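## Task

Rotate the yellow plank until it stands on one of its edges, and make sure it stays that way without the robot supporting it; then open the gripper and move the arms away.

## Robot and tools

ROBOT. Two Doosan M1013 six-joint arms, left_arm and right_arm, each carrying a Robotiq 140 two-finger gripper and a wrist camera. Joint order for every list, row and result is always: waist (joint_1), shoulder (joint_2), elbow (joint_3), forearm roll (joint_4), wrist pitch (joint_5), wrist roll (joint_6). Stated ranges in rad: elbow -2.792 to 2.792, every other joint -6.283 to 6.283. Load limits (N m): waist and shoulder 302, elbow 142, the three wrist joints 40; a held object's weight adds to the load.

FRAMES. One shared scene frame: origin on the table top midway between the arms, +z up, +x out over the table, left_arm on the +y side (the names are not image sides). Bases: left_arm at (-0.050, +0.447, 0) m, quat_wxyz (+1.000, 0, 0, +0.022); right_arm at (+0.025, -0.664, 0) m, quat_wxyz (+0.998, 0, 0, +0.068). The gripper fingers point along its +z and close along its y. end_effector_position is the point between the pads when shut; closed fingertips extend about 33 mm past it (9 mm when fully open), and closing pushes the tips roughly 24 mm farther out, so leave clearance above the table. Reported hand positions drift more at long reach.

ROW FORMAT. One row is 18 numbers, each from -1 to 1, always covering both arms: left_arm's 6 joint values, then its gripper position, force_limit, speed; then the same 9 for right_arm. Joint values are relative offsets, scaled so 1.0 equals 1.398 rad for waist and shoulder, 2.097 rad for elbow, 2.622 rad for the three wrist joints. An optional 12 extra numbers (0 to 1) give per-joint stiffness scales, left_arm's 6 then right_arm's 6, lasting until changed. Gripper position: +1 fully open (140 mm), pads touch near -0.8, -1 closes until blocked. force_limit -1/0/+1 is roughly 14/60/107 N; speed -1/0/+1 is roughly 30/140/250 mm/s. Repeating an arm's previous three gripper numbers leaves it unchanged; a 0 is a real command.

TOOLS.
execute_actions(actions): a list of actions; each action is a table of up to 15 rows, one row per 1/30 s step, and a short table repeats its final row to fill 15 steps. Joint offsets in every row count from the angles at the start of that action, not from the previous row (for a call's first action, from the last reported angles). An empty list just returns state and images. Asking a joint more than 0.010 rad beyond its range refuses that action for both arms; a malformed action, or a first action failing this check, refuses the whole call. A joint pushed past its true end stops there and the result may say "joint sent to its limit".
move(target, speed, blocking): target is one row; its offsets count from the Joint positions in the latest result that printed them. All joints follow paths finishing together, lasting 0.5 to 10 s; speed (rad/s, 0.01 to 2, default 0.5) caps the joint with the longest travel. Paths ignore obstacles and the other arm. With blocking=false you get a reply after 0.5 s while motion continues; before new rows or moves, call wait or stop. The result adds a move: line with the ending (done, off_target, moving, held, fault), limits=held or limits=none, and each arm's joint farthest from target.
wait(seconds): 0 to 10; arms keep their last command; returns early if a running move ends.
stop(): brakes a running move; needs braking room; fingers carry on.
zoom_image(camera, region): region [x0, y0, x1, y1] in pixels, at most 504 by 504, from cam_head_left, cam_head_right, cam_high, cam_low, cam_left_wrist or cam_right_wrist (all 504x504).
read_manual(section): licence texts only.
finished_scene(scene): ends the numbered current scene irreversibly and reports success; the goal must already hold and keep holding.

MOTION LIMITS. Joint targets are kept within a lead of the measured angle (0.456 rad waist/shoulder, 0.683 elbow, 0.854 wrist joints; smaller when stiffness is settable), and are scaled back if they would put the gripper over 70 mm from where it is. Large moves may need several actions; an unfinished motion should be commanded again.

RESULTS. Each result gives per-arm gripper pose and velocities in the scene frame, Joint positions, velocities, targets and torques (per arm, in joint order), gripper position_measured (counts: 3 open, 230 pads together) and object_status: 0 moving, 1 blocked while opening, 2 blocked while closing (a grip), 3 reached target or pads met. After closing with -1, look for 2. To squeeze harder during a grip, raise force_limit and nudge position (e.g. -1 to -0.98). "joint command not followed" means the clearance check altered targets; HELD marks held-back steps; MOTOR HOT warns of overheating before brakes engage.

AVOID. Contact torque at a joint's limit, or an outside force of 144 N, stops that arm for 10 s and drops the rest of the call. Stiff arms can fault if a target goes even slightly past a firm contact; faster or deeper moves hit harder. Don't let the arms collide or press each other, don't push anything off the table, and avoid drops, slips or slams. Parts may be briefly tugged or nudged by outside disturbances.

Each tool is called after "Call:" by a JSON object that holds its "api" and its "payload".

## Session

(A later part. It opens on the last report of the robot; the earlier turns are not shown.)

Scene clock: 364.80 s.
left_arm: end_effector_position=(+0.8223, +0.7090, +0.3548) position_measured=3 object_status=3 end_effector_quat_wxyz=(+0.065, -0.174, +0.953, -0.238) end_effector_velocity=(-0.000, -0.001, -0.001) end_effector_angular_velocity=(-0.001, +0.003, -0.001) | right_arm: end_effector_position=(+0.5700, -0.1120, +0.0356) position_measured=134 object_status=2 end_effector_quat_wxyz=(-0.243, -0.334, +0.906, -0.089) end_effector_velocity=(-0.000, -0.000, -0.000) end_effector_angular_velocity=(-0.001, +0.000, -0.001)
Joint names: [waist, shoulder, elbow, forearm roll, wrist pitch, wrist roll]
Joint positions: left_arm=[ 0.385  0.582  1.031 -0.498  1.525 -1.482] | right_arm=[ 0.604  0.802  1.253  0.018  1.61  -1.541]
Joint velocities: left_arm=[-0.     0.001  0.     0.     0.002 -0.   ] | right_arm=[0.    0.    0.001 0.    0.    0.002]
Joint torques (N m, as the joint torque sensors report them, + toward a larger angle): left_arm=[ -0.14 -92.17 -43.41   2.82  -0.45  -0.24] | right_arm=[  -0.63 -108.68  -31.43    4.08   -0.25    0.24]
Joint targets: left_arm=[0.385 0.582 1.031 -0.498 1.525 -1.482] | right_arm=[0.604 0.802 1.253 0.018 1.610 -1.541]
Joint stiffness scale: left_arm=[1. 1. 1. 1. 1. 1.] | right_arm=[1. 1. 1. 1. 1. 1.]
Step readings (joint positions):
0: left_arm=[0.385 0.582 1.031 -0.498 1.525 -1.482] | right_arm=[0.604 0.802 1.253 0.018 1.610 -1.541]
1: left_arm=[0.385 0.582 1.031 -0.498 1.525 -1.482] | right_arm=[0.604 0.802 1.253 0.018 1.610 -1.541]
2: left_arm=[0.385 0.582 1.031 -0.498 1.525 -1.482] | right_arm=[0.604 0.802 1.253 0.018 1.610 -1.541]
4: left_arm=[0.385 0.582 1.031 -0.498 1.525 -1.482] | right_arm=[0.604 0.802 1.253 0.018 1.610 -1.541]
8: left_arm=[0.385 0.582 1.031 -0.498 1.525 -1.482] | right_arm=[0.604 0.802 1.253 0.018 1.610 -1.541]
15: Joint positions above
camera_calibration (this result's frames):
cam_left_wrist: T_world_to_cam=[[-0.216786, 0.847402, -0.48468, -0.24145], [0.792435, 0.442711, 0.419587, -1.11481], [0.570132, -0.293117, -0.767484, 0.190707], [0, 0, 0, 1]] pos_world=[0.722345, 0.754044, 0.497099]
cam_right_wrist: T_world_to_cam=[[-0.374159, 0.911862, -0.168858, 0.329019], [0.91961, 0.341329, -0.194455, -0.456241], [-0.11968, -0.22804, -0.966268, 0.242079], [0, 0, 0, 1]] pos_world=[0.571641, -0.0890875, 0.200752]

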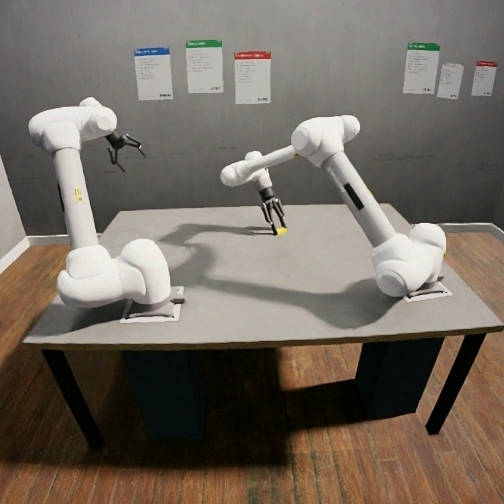

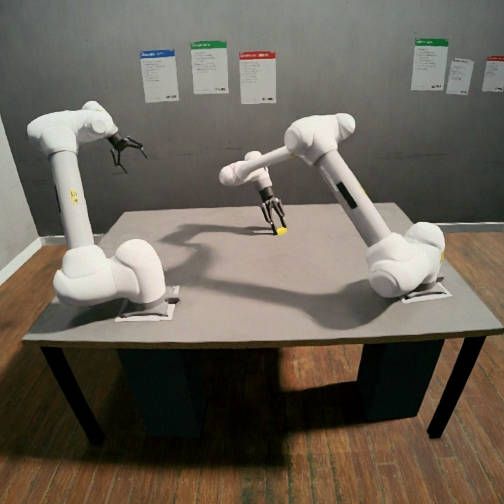

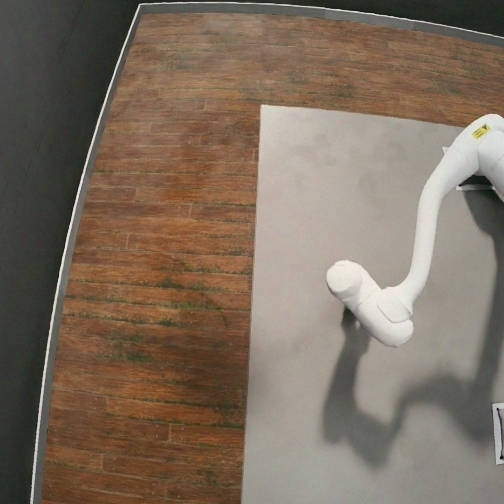

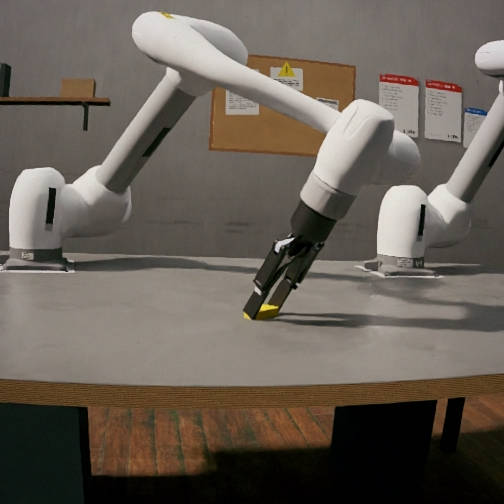

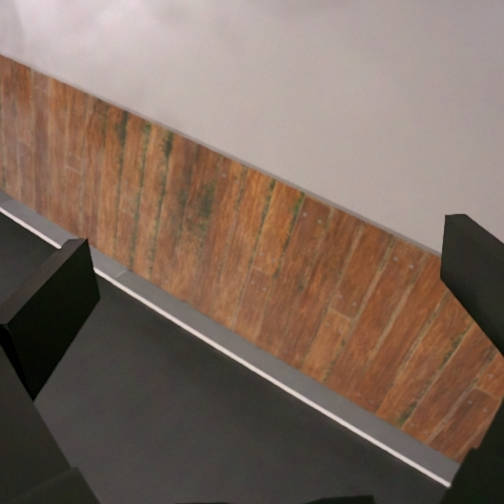

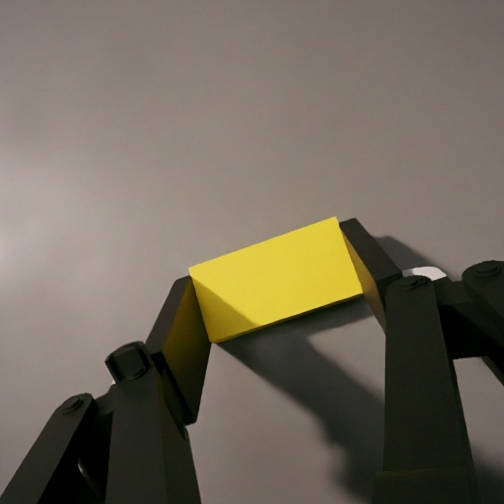

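Call:
{"api": "execute_actions", "payload": {"actions": [[[0,0,0,0,0,0,1,0,0,0,-0.00224,0,0,0,0,-1,-0.4,-0.5],[0,0,0,0,0,0,1,0,0,0,-0.0088,0.00097,0,0,0,-1,-0.4,-0.5],[0,0,0,0,0,0,1,0,0,0,-0.01923,0.00379,0,-0.00241,0,-1,-0.4,-0.5],[0,0,0,0,0,0,1,0,0,0,-0.03282,0.0083,0,-0.00949,0,-1,-0.4,-0.5],[0,0,0,0,0,0,1,0,0,0,-0.04865,0.01416,0,-0.02074,0,-1,-0.4,-0.5],[0,0,0,0,0,0,1,0,0,0,-0.06565,0.02099,0,-0.03541,0,-1,-0.4,-0.5],[0,0,0,0,0,0,1,0,0,0,-0.08264,0.02833,0,-0.05249,0,-1,-0.4,-0.5],[0,0,0,0,0,0,1,0,0,0,-0.09847,0.03566,0,-0.07082,0,-1,-0.4,-0.5],[0,0,0,0,0,0,1,0,0,0,-0.11206,0.04249,0,-0.08915,0,-1,-0.4,-0.5],[0,0,0,0,0,0,1,0,0,0,-0.12249,0.04835,0,-0.10623,0,-1,-0.4,-0.5],[0,0,0,0,0,0,1,0,0,0,-0.12905,0.05286,0,-0.1209,0,-1,-0.4,-0.5],[0,0,0,0,0,0,1,0,0,0,-0.13129,0.05568,0,-0.13215,0,-1,-0.4,-0.5],[0,0,0,0,0,0,1,0,0,0,-0.13129,0.05665,0,-0.13923,0,-1,-0.4,-0.5],[0,0,0,0,0,0,1,0,0,0,-0.13129,0.05665,0,-0.14164,0,-1,-0.4,-0.5]]]}}

Call:
{"api": "execute_actions", "payload": {"actions": []}}

Scene clock: 485.30 s.
left_arm: end_effector_position=(+0.8223, +0.7090, +0.3548) position_measured=3 object_status=3 end_effector_quat_wxyz=(+0.065, -0.174, +0.953, -0.238) end_effector_velocity=(-0.000, +0.000, +0.000) end_effector_angular_velocity=(+0.001, +0.000, -0.001) | right_arm: end_effector_position=(+0.6125, -0.0736, +0.0989) position_measured=134 object_status=2 end_effector_quat_wxyz=(-0.068, -0.344, +0.936, -0.019) end_effector_velocity=(+0.089, +0.079, +0.034) end_effector_angular_velocity=(+0.381, -0.423, -0.010)
Joint names: [waist, shoulder, elbow, forearm roll, wrist pitch, wrist roll]
Joint positions: left_arm=[ 0.385  0.582  1.031 -0.498  1.525 -1.482] | right_arm=[ 0.604  0.632  1.352  0.018  1.298 -1.541]
Joint velocities: left_arm=[-0.    -0.    -0.     0.001  0.001  0.   ] | right_arm=[-0.001 -0.144  0.129  0.    -0.554 -0.   ]
Joint torques (N m, as the joint torque sensors report them, + toward a larger angle): left_arm=[ -1.49 -92.31 -43.69   2.9   -0.54  -0.34] | right_arm=[ -3.53 -89.42 -33.8    3.73   0.43   0.26]
Joint targets: left_arm=[0.385 0.582 1.031 -0.498 1.525 -1.482] | right_arm=[0.604 0.618 1.372 0.018 1.239 -1.541]
Joint stiffness scale: left_arm=[1. 1. 1. 1. 1. 1.] | right_arm=[1. 1. 1. 1. 1. 1.]
Step readings (joint positions):
0: left_arm=[0.385 0.582 1.031 -0.498 1.525 -1.482] | right_arm=[0.604 0.802 1.253 0.018 1.610 -1.541]
1: left_arm=[0.385 0.582 1.031 -0.498 1.525 -1.482] | right_arm=[0.604 0.802 1.253 0.018 1.610 -1.541]
2: left_arm=[0.385 0.582 1.031 -0.498 1.525 -1.482] | right_arm=[0.604 0.801 1.253 0.018 1.610 -1.541]
4: left_arm=[0.385 0.582 1.031 -0.498 1.525 -1.482] | right_arm=[0.604 0.791 1.256 0.018 1.607 -1.541]
8: left_arm=[0.385 0.582 1.031 -0.498 1.525 -1.482] | right_arm=[0.604 0.732 1.287 0.018 1.532 -1.541]
15: Joint positions above
camera_calibration (this result's frames):
cam_left_wrist: T_world_to_cam=[[-0.216786, 0.847402, -0.484679, -0.24145], [0.792435, 0.442711, 0.419587, -1.11481], [0.570132, -0.293116, -0.767485, 0.190707], [0, 0, 0, 1]] pos_world=[0.722345, 0.754044, 0.497099]
cam_right_wrist: T_world_to_cam=[[-0.340653, 0.939654, -0.0317161, 0.288481], [0.926356, 0.341215, 0.159491, -0.535285], [0.160689, 0.0249507, -0.98669, 0.16599], [0, 0, 0, 1]] pos_world=[0.567464, -0.0925671, 0.258303]

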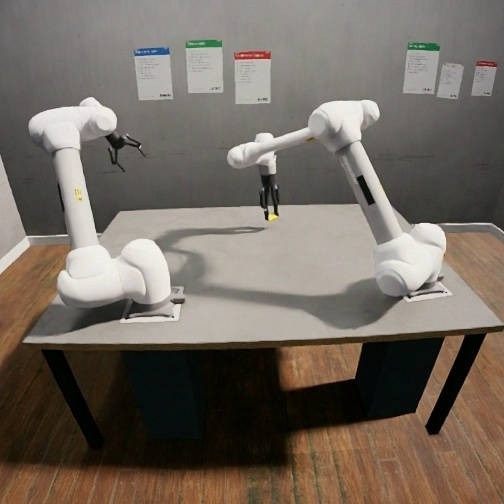

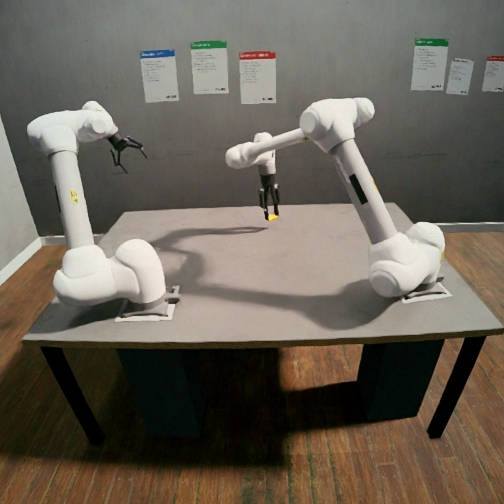

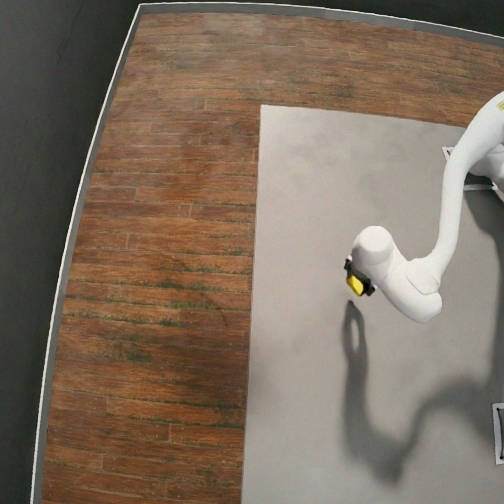

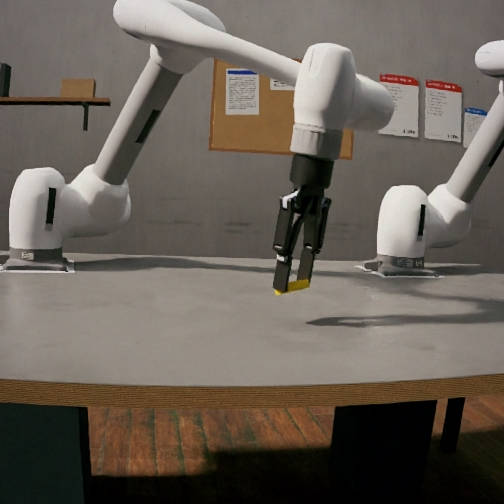

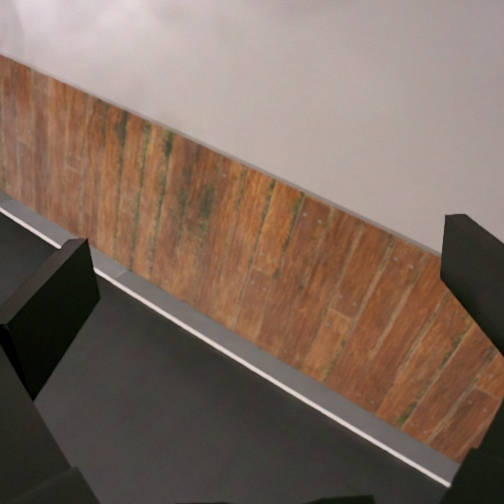

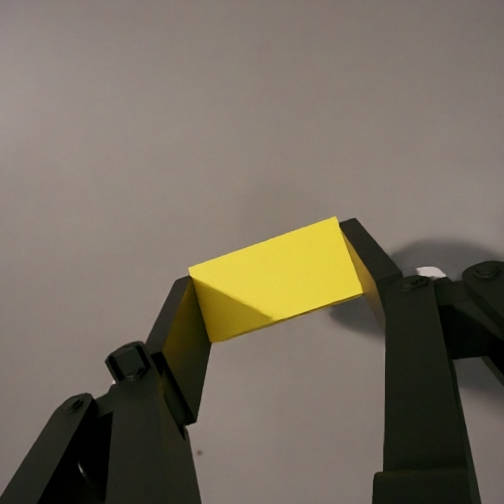

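Scene clock: 485.30 s.
left_arm: end_effector_position=(+0.8223, +0.7090, +0.3548) position_measured=3 object_status=3 end_effector_quat_wxyz=(+0.065, -0.174, +0.953, -0.238) end_effector_velocity=(-0.000, +0.000, +0.000) end_effector_angular_velocity=(+0.001, +0.000, -0.001) | right_arm: end_effector_position=(+0.6125, -0.0736, +0.0989) position_measured=134 object_status=2 end_effector_quat_wxyz=(-0.068, -0.344, +0.936, -0.019) end_effector_velocity=(+0.089, +0.079, +0.034) end_effector_angular_velocity=(+0.381, -0.423, -0.010)
Joint names: [waist, shoulder, elbow, forearm roll, wrist pitch, wrist roll]
Joint positions: left_arm=[ 0.385  0.582  1.031 -0.498  1.525 -1.482] | right_arm=[ 0.604  0.632  1.352  0.018  1.298 -1.541]
Joint velocities: left_arm=[-0.    -0.    -0.     0.001  0.001  0.   ] | right_arm=[-0.001 -0.144  0.129  0.    -0.554 -0.   ]
Joint torques (N m, as the joint torque sensors report them, + toward a larger angle): left_arm=[ -1.49 -92.31 -43.69   2.9   -0.54  -0.34] | right_arm=[ -3.53 -89.42 -33.8    3.73   0.43   0.26]
Joint targets: left_arm=[0.385 0.582 1.031 -0.498 1.525 -1.482] | right_arm=[0.604 0.618 1.372 0.018 1.239 -1.541]
Joint stiffness scale: left_arm=[1. 1. 1. 1. 1. 1.] | right_arm=[1. 1. 1. 1. 1. 1.]
camera_calibration (this result's frames):
cam_left_wrist: T_world_to_cam=[[-0.216786, 0.847402, -0.484679, -0.24145], [0.792435, 0.442711, 0.419587, -1.11481], [0.570132, -0.293116, -0.767485, 0.190707], [0, 0, 0, 1]] pos_world=[0.722345, 0.754044, 0.497099]
cam_right_wrist: T_world_to_cam=[[-0.340653, 0.939654, -0.0317161, 0.288481], [0.926356, 0.341215, 0.159491, -0.535285], [0.160689, 0.0249507, -0.98669, 0.16599], [0, 0, 0, 1]] pos_world=[0.567464, -0.0925671, 0.258303]

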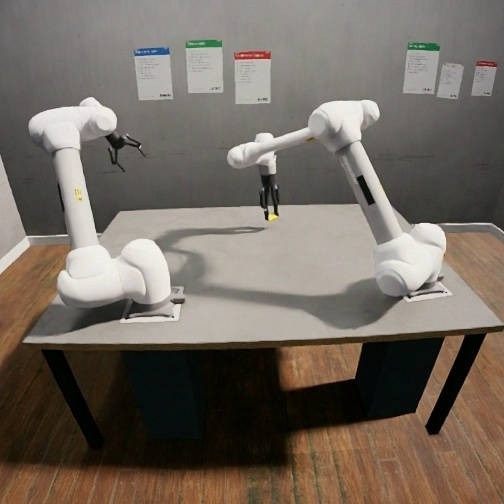

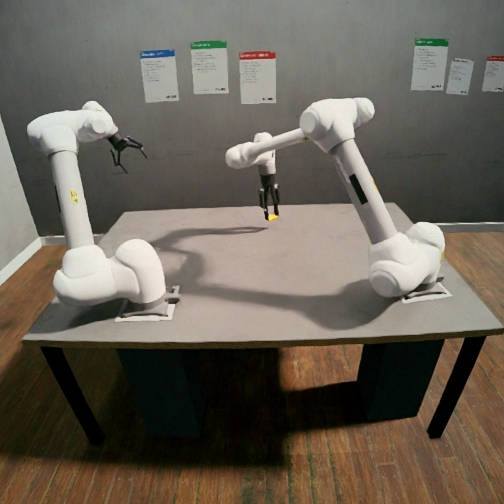

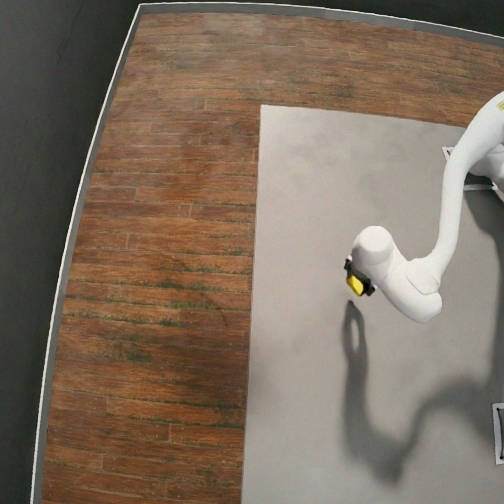

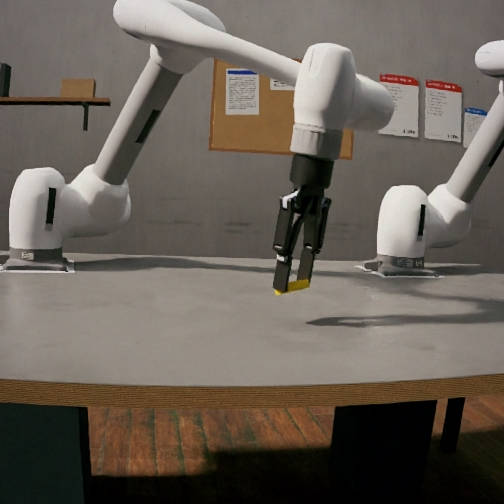

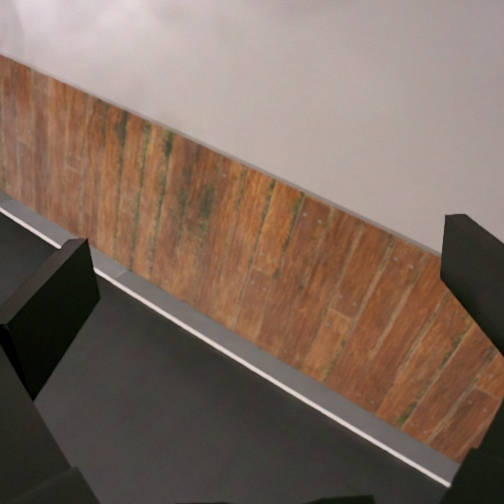

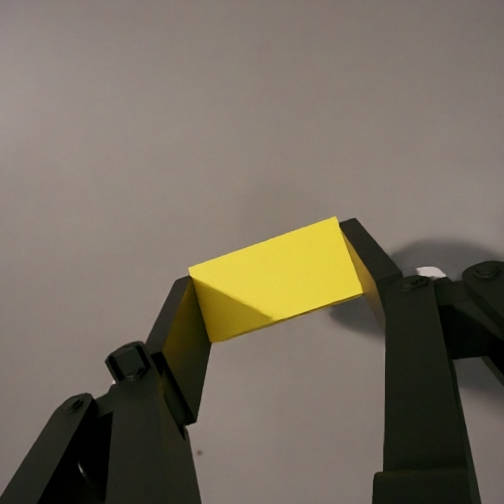

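Call:
{"api": "execute_actions", "payload": {"actions": []}}

Scene clock: 493.87 s.
left_arm: end_effector_position=(+0.8223, +0.7090, +0.3548) position_measured=3 object_status=3 end_effector_quat_wxyz=(+0.065, -0.174, +0.953, -0.238) end_effector_velocity=(-0.000, +0.000, -0.000) end_effector_angular_velocity=(+0.000, +0.001, -0.000) | right_arm: end_effector_position=(+0.6211, -0.0658, +0.0995) position_measured=134 object_status=2 end_effector_quat_wxyz=(-0.042, -0.344, +0.938, -0.008) end_effector_velocity=(+0.000, +0.000, +0.000) end_effector_angular_velocity=(+0.000, -0.000, +0.000)
Joint names: [waist, shoulder, elbow, forearm roll, wrist pitch, wrist roll]
Joint positions: left_arm=[ 0.385  0.582  1.031 -0.498  1.525 -1.482] | right_arm=[ 0.604  0.62   1.368  0.018  1.239 -1.541]
Joint velocities: left_arm=[ 0.     0.    -0.     0.     0.001  0.   ] | right_arm=[ 0.     0.    -0.001 -0.     0.001 -0.   ]
Joint torques (N m, as the joint torque sensors report them, + toward a larger angle): left_arm=[ -1.23 -92.62 -43.51   2.72  -0.61  -0.21] | right_arm=[  -0.94 -103.43  -37.64    4.16   -0.17    0.2 ]
Joint targets: left_arm=[0.385 0.582 1.031 -0.498 1.525 -1.482] | right_arm=[0.604 0.618 1.372 0.018 1.239 -1.541]
Joint stiffness scale: left_arm=[1. 1. 1. 1. 1. 1.] | right_arm=[1. 1. 1. 1. 1. 1.]
camera_calibration (this result's frames):
cam_left_wrist: T_world_to_cam=[[-0.216786, 0.847402, -0.48468, -0.24145], [0.792435, 0.442711, 0.419587, -1.11481], [0.570132, -0.293117, -0.767484, 0.190707], [0, 0, 0, 1]] pos_world=[0.722345, 0.754044, 0.497099]
cam_right_wrist: T_world_to_cam=[[-0.33887, 0.940772, -0.010734, 0.281054], [0.919002, 0.333429, 0.210381, -0.547009], [0.201499, 0.0614272, -0.977561, 0.14113], [0, 0, 0, 1]] pos_world=[0.569506, -0.0906879, 0.25606]

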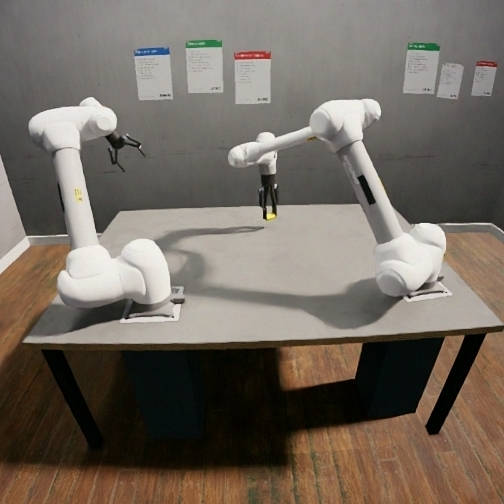

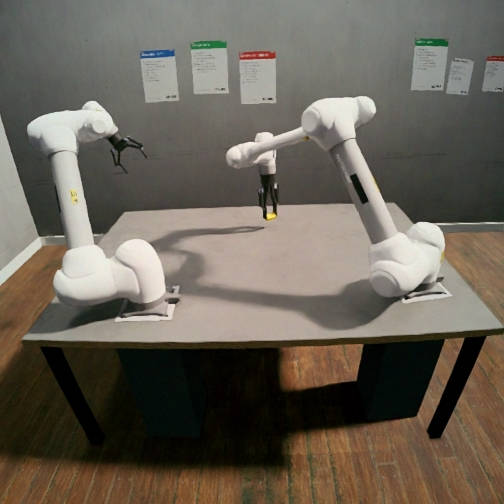

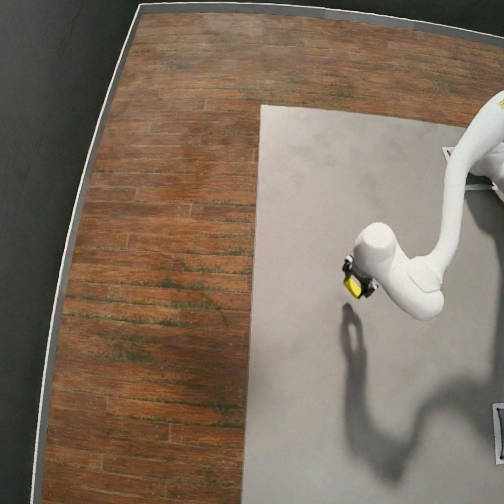

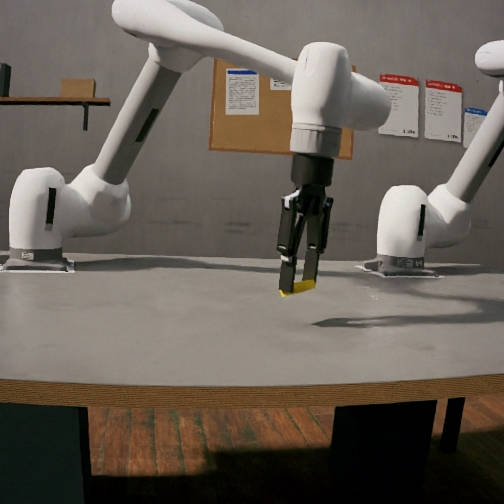

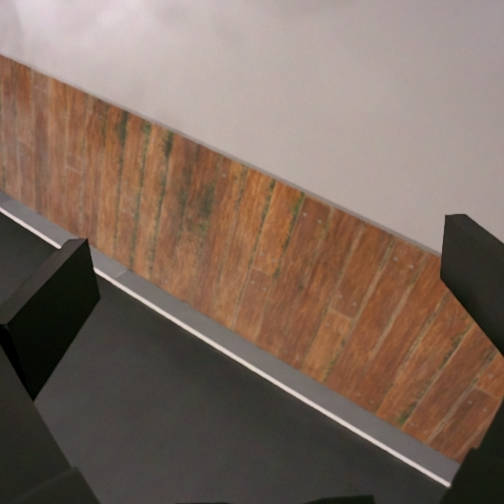

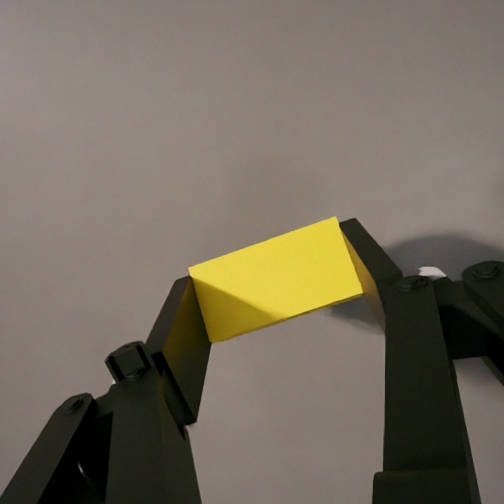

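Call:
{"api": "execute_actions", "payload": {"actions": [[[0,0,0,0,0,0,1,0,0,0,-0.00081,0.00145,-0.00009,-0.00363,-0.00014,-1,-0.4,-0.5],[0,0,0,0,0,0,1,0,0,0,-0.00321,0.00574,-0.00035,-0.01435,-0.00054,-1,-0.4,-0.5],[0,0,0,0,0,0,1,0,0,0,-0.00709,0.01267,-0.00076,-0.03171,-0.00119,-1,-0.4,-0.5],[0,0,0,0,0,0,1,0,0,0,-0.01229,0.02195,-0.00133,-0.05493,-0.00207,-1,-0.4,-0.5],[0,0,0,0,0,0,1,0,0,0,-0.01857,0.03317,-0.002,-0.08301,-0.00313,-1,-0.4,-0.5],[0,0,0,0,0,0,1,0,0,0,-0.02566,0.04584,-0.00277,-0.11472,-0.00432,-1,-0.4,-0.5],[0,0,0,0,0,0,1,0,0,0,-0.03326,0.0594,-0.00359,-0.14867,-0.0056,-1,-0.4,-0.5],[0,0,0,0,0,0,1,0,0,0,-0.04102,0.07327,-0.00442,-0.18338,-0.00691,-1,-0.4,-0.5],[0,0,0,0,0,0,1,0,0,0,-0.04862,0.08683,-0.00524,-0.21733,-0.00819,-1,-0.4,-0.5],[0,0,0,0,0,0,1,0,0,0,-0.05571,0.0995,-0.00601,-0.24904,-0.00938,-1,-0.4,-0.5],[0,0,0,0,0,0,1,0,0,0,-0.06199,0.11072,-0.00668,-0.27712,-0.01044,-1,-0.4,-0.5],[0,0,0,0,0,0,1,0,0,0,-0.06719,0.12,-0.00725,-0.30034,-0.01132,-1,-0.4,-0.5],[0,0,0,0,0,0,1,0,0,0,-0.07107,0.12693,-0.00766,-0.3177,-0.01197,-1,-0.4,-0.5],[0,0,0,0,0,0,1,0,0,0,-0.07347,0.13122,-0.00792,-0.32842,-0.01237,-1,-0.4,-0.5],[0,0,0,0,0,0,1,0,0,0,-0.07428,0.13267,-0.00801,-0.33205,-0.01251,-1,-0.4,-0.5]]]}}

Scene clock: 543.87 s.
left_arm: end_effector_position=(+0.8223, +0.7090, +0.3548) position_measured=3 object_status=3 end_effector_quat_wxyz=(+0.065, -0.174, +0.953, -0.238) end_effector_velocity=(+0.000, -0.001, +0.000) end_effector_angular_velocity=(-0.000, +0.000, -0.000) | right_arm: end_effector_position=(+0.7027, +0.0016, +0.0969) position_measured=134 object_status=2 end_effector_quat_wxyz=(+0.231, -0.347, +0.904, +0.091) end_effector_velocity=(+0.107, +0.089, +0.094) end_effector_angular_velocity=(+0.664, -0.812, +0.062)
Joint names: [waist, shoulder, elbow, forearm roll, wrist pitch, wrist roll]
Joint positions: left_arm=[ 0.385  0.582  1.031 -0.498  1.525 -1.482] | right_arm=[ 0.604  0.534  1.598  0.003  0.507 -1.565]
Joint velocities: left_arm=[-0.001  0.    -0.    -0.     0.    -0.   ] | right_arm=[ 0.001 -0.164  0.429 -0.036 -1.313 -0.051]
Joint torques (N m, as the joint torque sensors report them, + toward a larger angle): left_arm=[ -0.65 -91.86 -42.88   3.07  -0.44  -0.21] | right_arm=[ -1.9  -91.96 -41.71   4.34  -1.35   0.  ]
Joint targets: left_arm=[0.385 0.582 1.031 -0.498 1.525 -1.482] | right_arm=[0.604 0.516 1.646 -0.003 0.368 -1.573]
Joint stiffness scale: left_arm=[1. 1. 1. 1. 1. 1.] | right_arm=[1. 1. 1. 1. 1. 1.]
Step readings (joint positions):
0: left_arm=[0.385 0.582 1.031 -0.498 1.525 -1.482] | right_arm=[0.604 0.620 1.368 0.018 1.239 -1.541]
1: left_arm=[0.385 0.582 1.031 -0.498 1.525 -1.482] | right_arm=[0.604 0.620 1.368 0.018 1.238 -1.541]
2: left_arm=[0.385 0.582 1.031 -0.498 1.525 -1.482] | right_arm=[0.604 0.620 1.369 0.018 1.234 -1.541]
4: left_arm=[0.385 0.582 1.031 -0.498 1.525 -1.482] | right_arm=[0.604 0.616 1.379 0.018 1.197 -1.541]
8: left_arm=[0.385 0.582 1.031 -0.498 1.525 -1.482] | right_arm=[0.604 0.592 1.443 0.015 0.990 -1.547]
15: Joint positions above
camera_calibration (this result's frames):
cam_left_wrist: T_world_to_cam=[[-0.216786, 0.847402, -0.484679, -0.24145], [0.792435, 0.442711, 0.419587, -1.11481], [0.570132, -0.293117, -0.767485, 0.190707], [0, 0, 0, 1]] pos_world=[0.722344, 0.754043, 0.497099]
cam_right_wrist: T_world_to_cam=[[-0.400919, 0.898517, 0.178694, 0.270517], [0.705801, 0.178594, 0.685528, -0.539819], [0.584045, 0.400964, -0.705776, -0.177705], [0, 0, 0, 1]] pos_world=[0.593249, -0.0754027, 0.196302]

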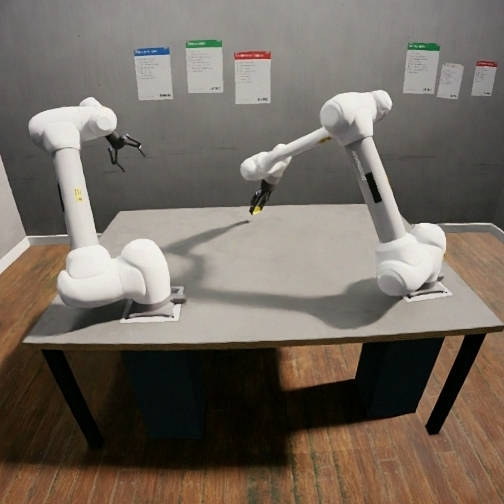

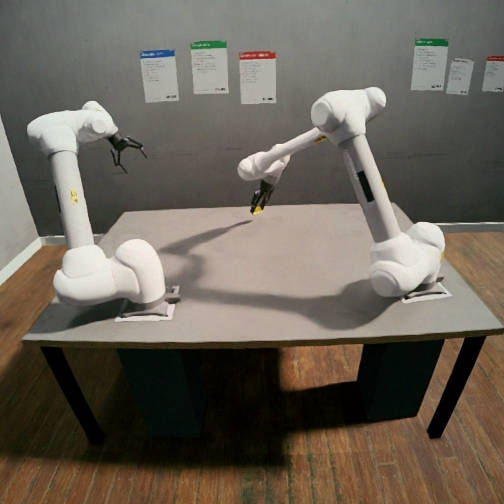

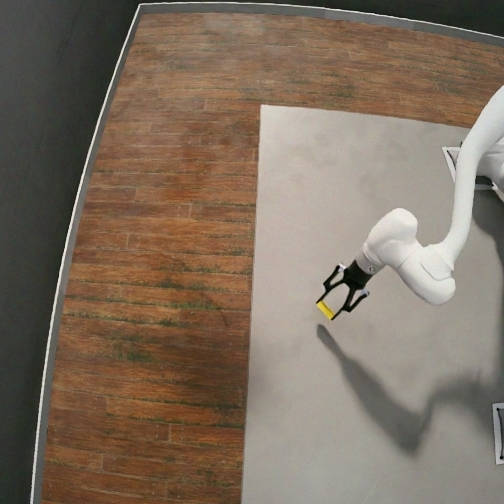

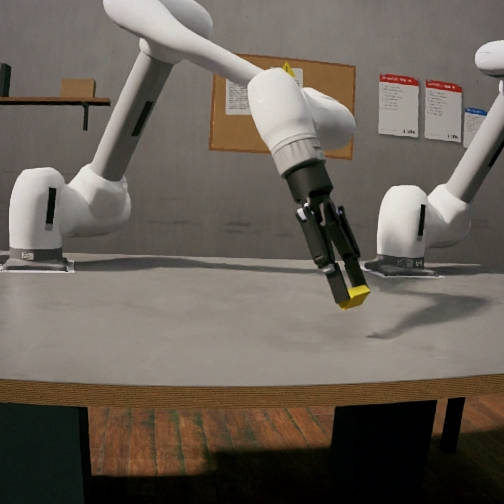

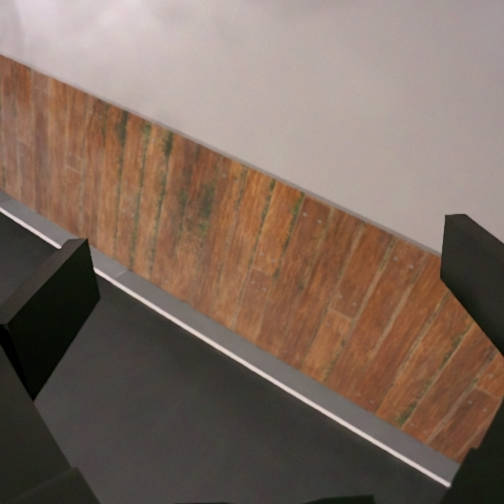

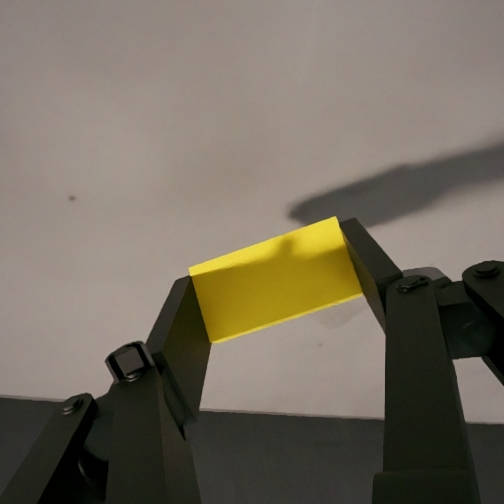

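Call:
{"api": "execute_actions", "payload": {"actions": []}}

Scene clock: 551.53 s.
left_arm: end_effector_position=(+0.8223, +0.7090, +0.3548) position_measured=3 object_status=3 end_effector_quat_wxyz=(+0.065, -0.174, +0.953, -0.238) end_effector_velocity=(+0.000, -0.001, +0.000) end_effector_angular_velocity=(-0.000, +0.000, -0.001) | right_arm: end_effector_position=(+0.7133, +0.0107, +0.1087) position_measured=134 object_status=2 end_effector_quat_wxyz=(+0.281, -0.345, +0.889, +0.109) end_effector_velocity=(-0.000, -0.000, -0.001) end_effector_angular_velocity=(-0.001, +0.000, +0.001)
Joint names: [waist, shoulder, elbow, forearm roll, wrist pitch, wrist roll]
Joint positions: left_arm=[ 0.385  0.582  1.031 -0.498  1.525 -1.482] | right_arm=[ 0.604  0.518  1.642 -0.     0.37  -1.57 ]
Joint velocities: left_arm=[-0.001 -0.     0.    -0.     0.    -0.   ] | right_arm=[ 0.     0.     0.001 -0.    -0.    -0.001]
Joint torques (N m, as the joint torque sensors report them, + toward a larger angle): left_arm=[ -1.79 -93.12 -43.16   2.84  -0.38  -0.47] | right_arm=[ -1.85 -93.63 -36.39   3.88  -1.85   0.22]
Joint targets: left_arm=[0.385 0.582 1.031 -0.498 1.525 -1.482] | right_arm=[0.604 0.516 1.646 -0.003 0.368 -1.573]
Joint stiffness scale: left_arm=[1. 1. 1. 1. 1. 1.] | right_arm=[1. 1. 1. 1. 1. 1.]
camera_calibration (this result's frames):
cam_left_wrist: T_world_to_cam=[[-0.216786, 0.847402, -0.484679, -0.24145], [0.792435, 0.442711, 0.419587, -1.11481], [0.570132, -0.293117, -0.767484, 0.190707], [0, 0, 0, 1]] pos_world=[0.722345, 0.754044, 0.497099]
cam_right_wrist: T_world_to_cam=[[-0.422468, 0.882618, 0.206171, 0.277078], [0.644033, 0.132263, 0.753477, -0.519862], [0.637764, 0.451101, -0.624312, -0.226912], [0, 0, 0, 1]] pos_world=[0.596581, -0.0734346, 0.192915]

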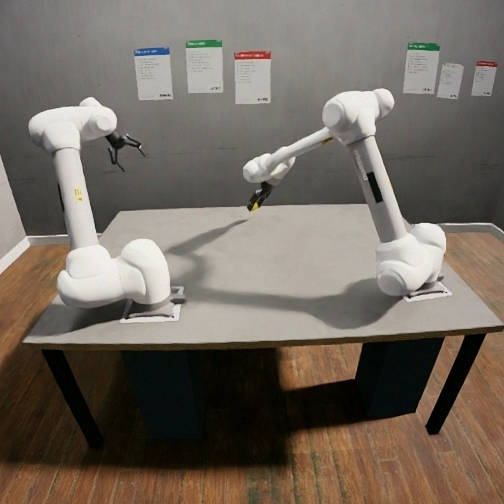

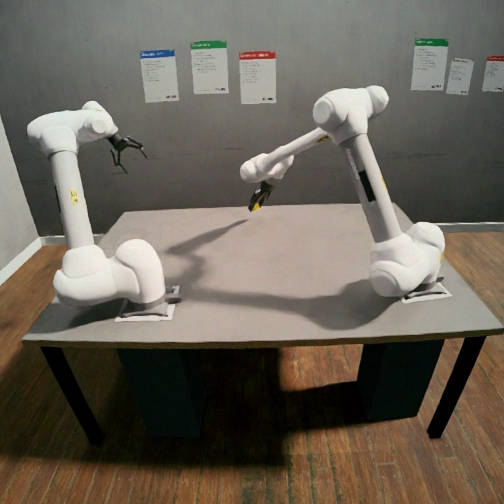

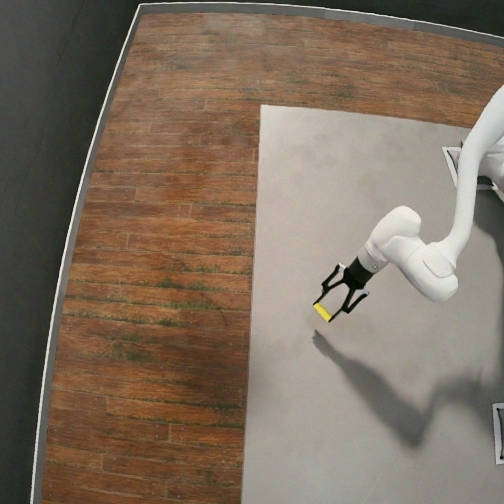

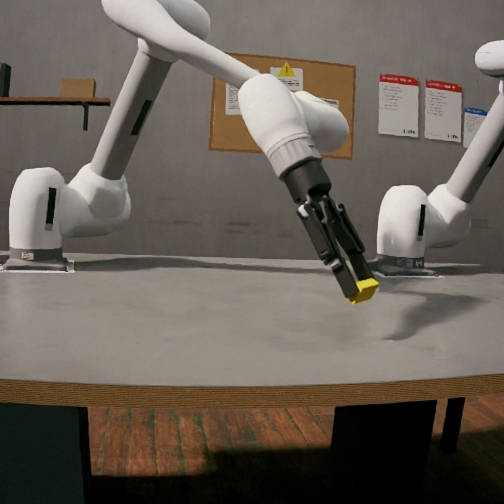

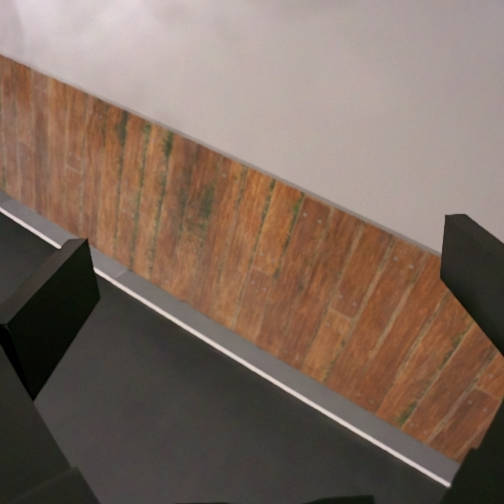

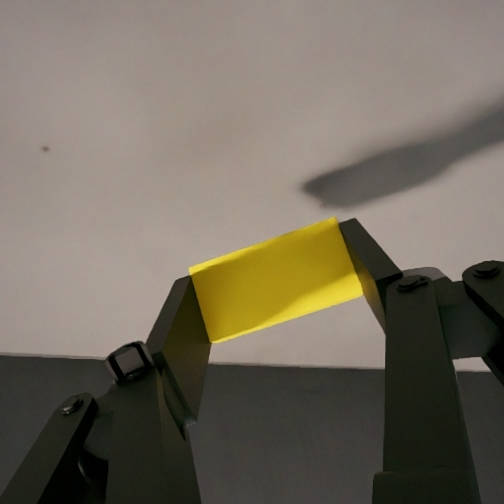

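Call:
{"api": "execute_actions", "payload": {"actions": [[[0,0,0,0,0,0,1,0,0,0,0,0,0,-0.00378,0,-1,-0.4,-0.5],[0,0,0,0,0,0,1,0,0,0,0.00113,0.00139,0,-0.01493,0,-1,-0.4,-0.5],[0,0,0,0,0,0,1,0,0,0,0.00447,0.0055,0,-0.03288,0,-1,-0.4,-0.5],[0,0,0,0,0,0,1,0,0,0,0.00985,0.01212,0,-0.05674,0,-1,-0.4,-0.5],[0,0,0,0,0,0,1,0,0,0,0.017,0.02091,0,-0.08531,0,-1,-0.4,-0.5],[0,0,0,0,0,0,1,0,0,0,0.02556,0.03144,0,-0.11717,0,-1,-0.4,-0.5],[0,0,0,0,0,0,1,0,0,0,0.0351,0.04318,0,-0.1507,0,-1,-0.4,-0.5],[0,0,0,0,0,0,1,0,0,0,0.04515,0.05554,0,-0.18423,0,-1,-0.4,-0.5],[0,0,0,0,0,0,1,0,0,0,0.0552,0.06789,0,-0.21608,0,-1,-0.4,-0.5],[0,0,0,0,0,0,1,0,0,0,0.06474,0.07963,0,-0.24466,0,-1,-0.4,-0.5],[0,0,0,0,0,0,1,0,0,0,0.0733,0.09016,0,-0.26852,0,-1,-0.4,-0.5],[0,0,0,0,0,0,1,0,0,0,0.08045,0.09896,0,-0.28647,0,-1,-0.4,-0.5],[0,0,0,0,0,0,1,0,0,0,0.08583,0.10557,0,-0.29762,0,-1,-0.4,-0.5],[0,0,0,0,0,0,1,0,0,0,0.08917,0.10968,0,-0.3014,0,-1,-0.4,-0.5],[0,0,0,0,0,0,1,0,0,0,0.0903,0.11107,0,-0.3014,0,-1,-0.4,-0.5]]]}}

Scene clock: 655.40 s.
left_arm: end_effector_position=(+0.8223, +0.7090, +0.3548) position_measured=3 object_status=3 end_effector_quat_wxyz=(+0.065, -0.174, +0.953, -0.238) end_effector_velocity=(-0.000, +0.001, -0.000) end_effector_angular_velocity=(+0.000, +0.000, +0.001) | right_arm: end_effector_position=(+0.7392, +0.0344, +0.0480) position_measured=134 object_status=2 end_effector_quat_wxyz=(+0.450, -0.316, +0.816, +0.175) end_effector_velocity=(-0.082, -0.075, -0.234) end_effector_angular_velocity=(+0.198, -0.217, +0.000)
Joint names: [waist, shoulder, elbow, forearm roll, wrist pitch, wrist roll]
Joint positions: left_arm=[ 0.385  0.582  1.031 -0.498  1.525 -1.482] | right_arm=[ 0.604  0.621  1.831 -0.    -0.319 -1.57 ]
Joint velocities: left_arm=[ 0.001  0.     0.     0.    -0.     0.   ] | right_arm=[-0.     0.236  0.417  0.    -0.947 -0.   ]
Joint torques (N m, as the joint torque sensors report them, + toward a larger angle): left_arm=[ -0.07 -92.65 -43.08   2.82  -0.36  -0.14] | right_arm=[   0.23 -115.07  -38.02    4.22   -2.81    0.28]
Joint targets: left_arm=[0.385 0.582 1.031 -0.498 1.525 -1.482] | right_arm=[0.604 0.644 1.875 -0.000 -0.420 -1.570]
Joint stiffness scale: left_arm=[1. 1. 1. 1. 1. 1.] | right_arm=[1. 1. 1. 1. 1. 1.]
Step readings (joint positions):
0: left_arm=[0.385 0.582 1.031 -0.498 1.525 -1.482] | right_arm=[0.604 0.518 1.642 -0.000 0.370 -1.570]
1: left_arm=[0.385 0.582 1.031 -0.498 1.525 -1.482] | right_arm=[0.604 0.518 1.642 -0.000 0.370 -1.570]
2: left_arm=[0.385 0.582 1.031 -0.498 1.525 -1.482] | right_arm=[0.604 0.518 1.642 -0.000 0.365 -1.570]
4: left_arm=[0.385 0.582 1.031 -0.498 1.525 -1.482] | right_arm=[0.604 0.519 1.645 -0.000 0.327 -1.570]
8: left_arm=[0.385 0.582 1.031 -0.498 1.525 -1.482] | right_arm=[0.604 0.543 1.690 -0.000 0.116 -1.570]
15: Joint positions above
camera_calibration (this result's frames):
cam_left_wrist: T_world_to_cam=[[-0.216785, 0.847402, -0.484679, -0.24145], [0.792435, 0.442711, 0.419587, -1.11481], [0.570132, -0.293117, -0.767484, 0.190707], [0, 0, 0, 1]] pos_world=[0.722345, 0.754044, 0.497099]
cam_right_wrist: T_world_to_cam=[[-0.497554, 0.814025, 0.299672, 0.33294], [0.396877, -0.0935595, 0.913091, -0.311199], [0.771316, 0.573245, -0.276517, -0.411613], [0, 0, 0, 1]] pos_world=[0.606647, -0.0641814, 0.0705629]

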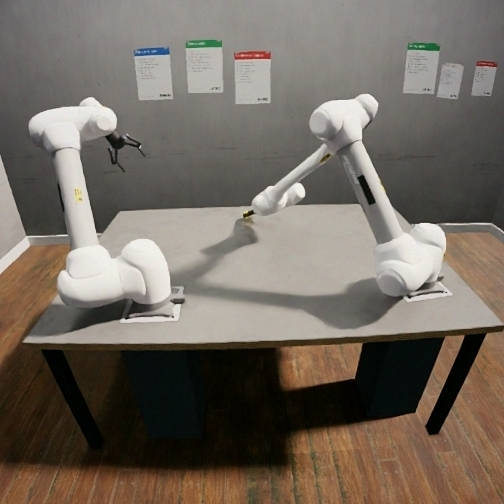

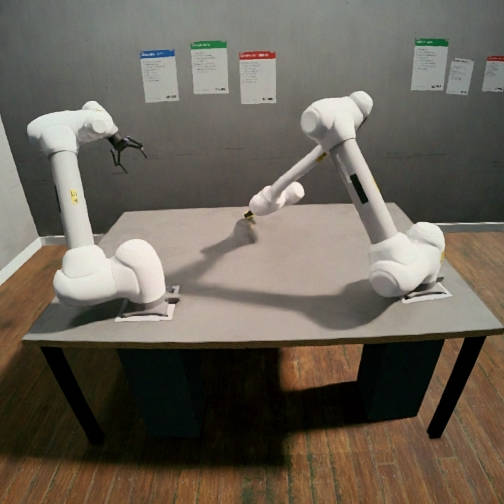

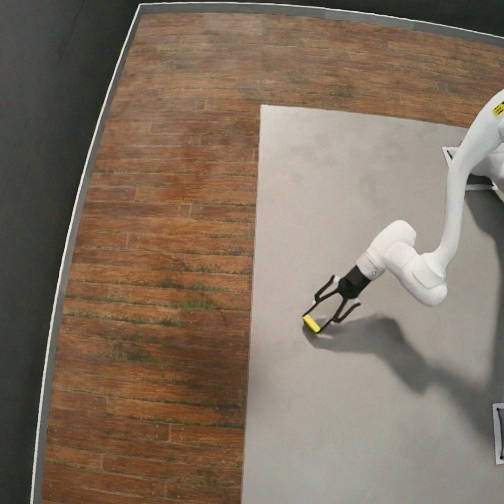

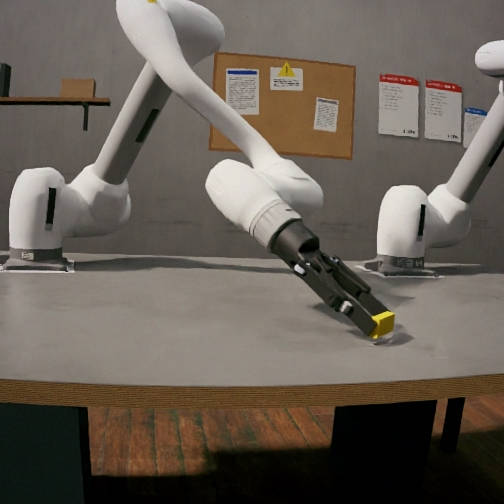

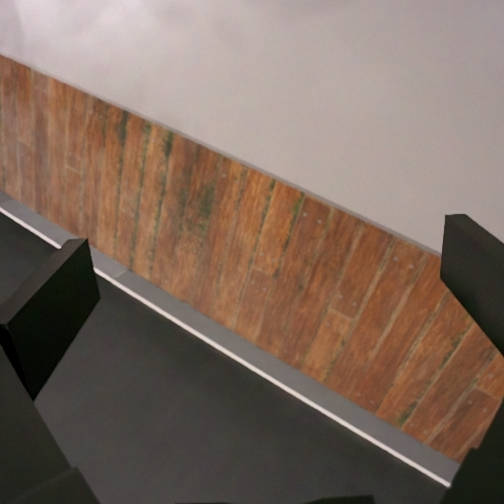

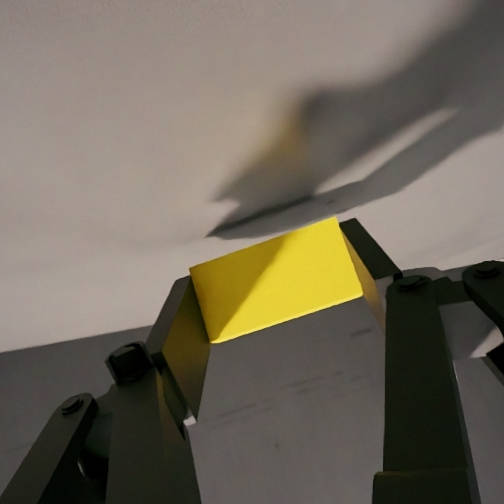

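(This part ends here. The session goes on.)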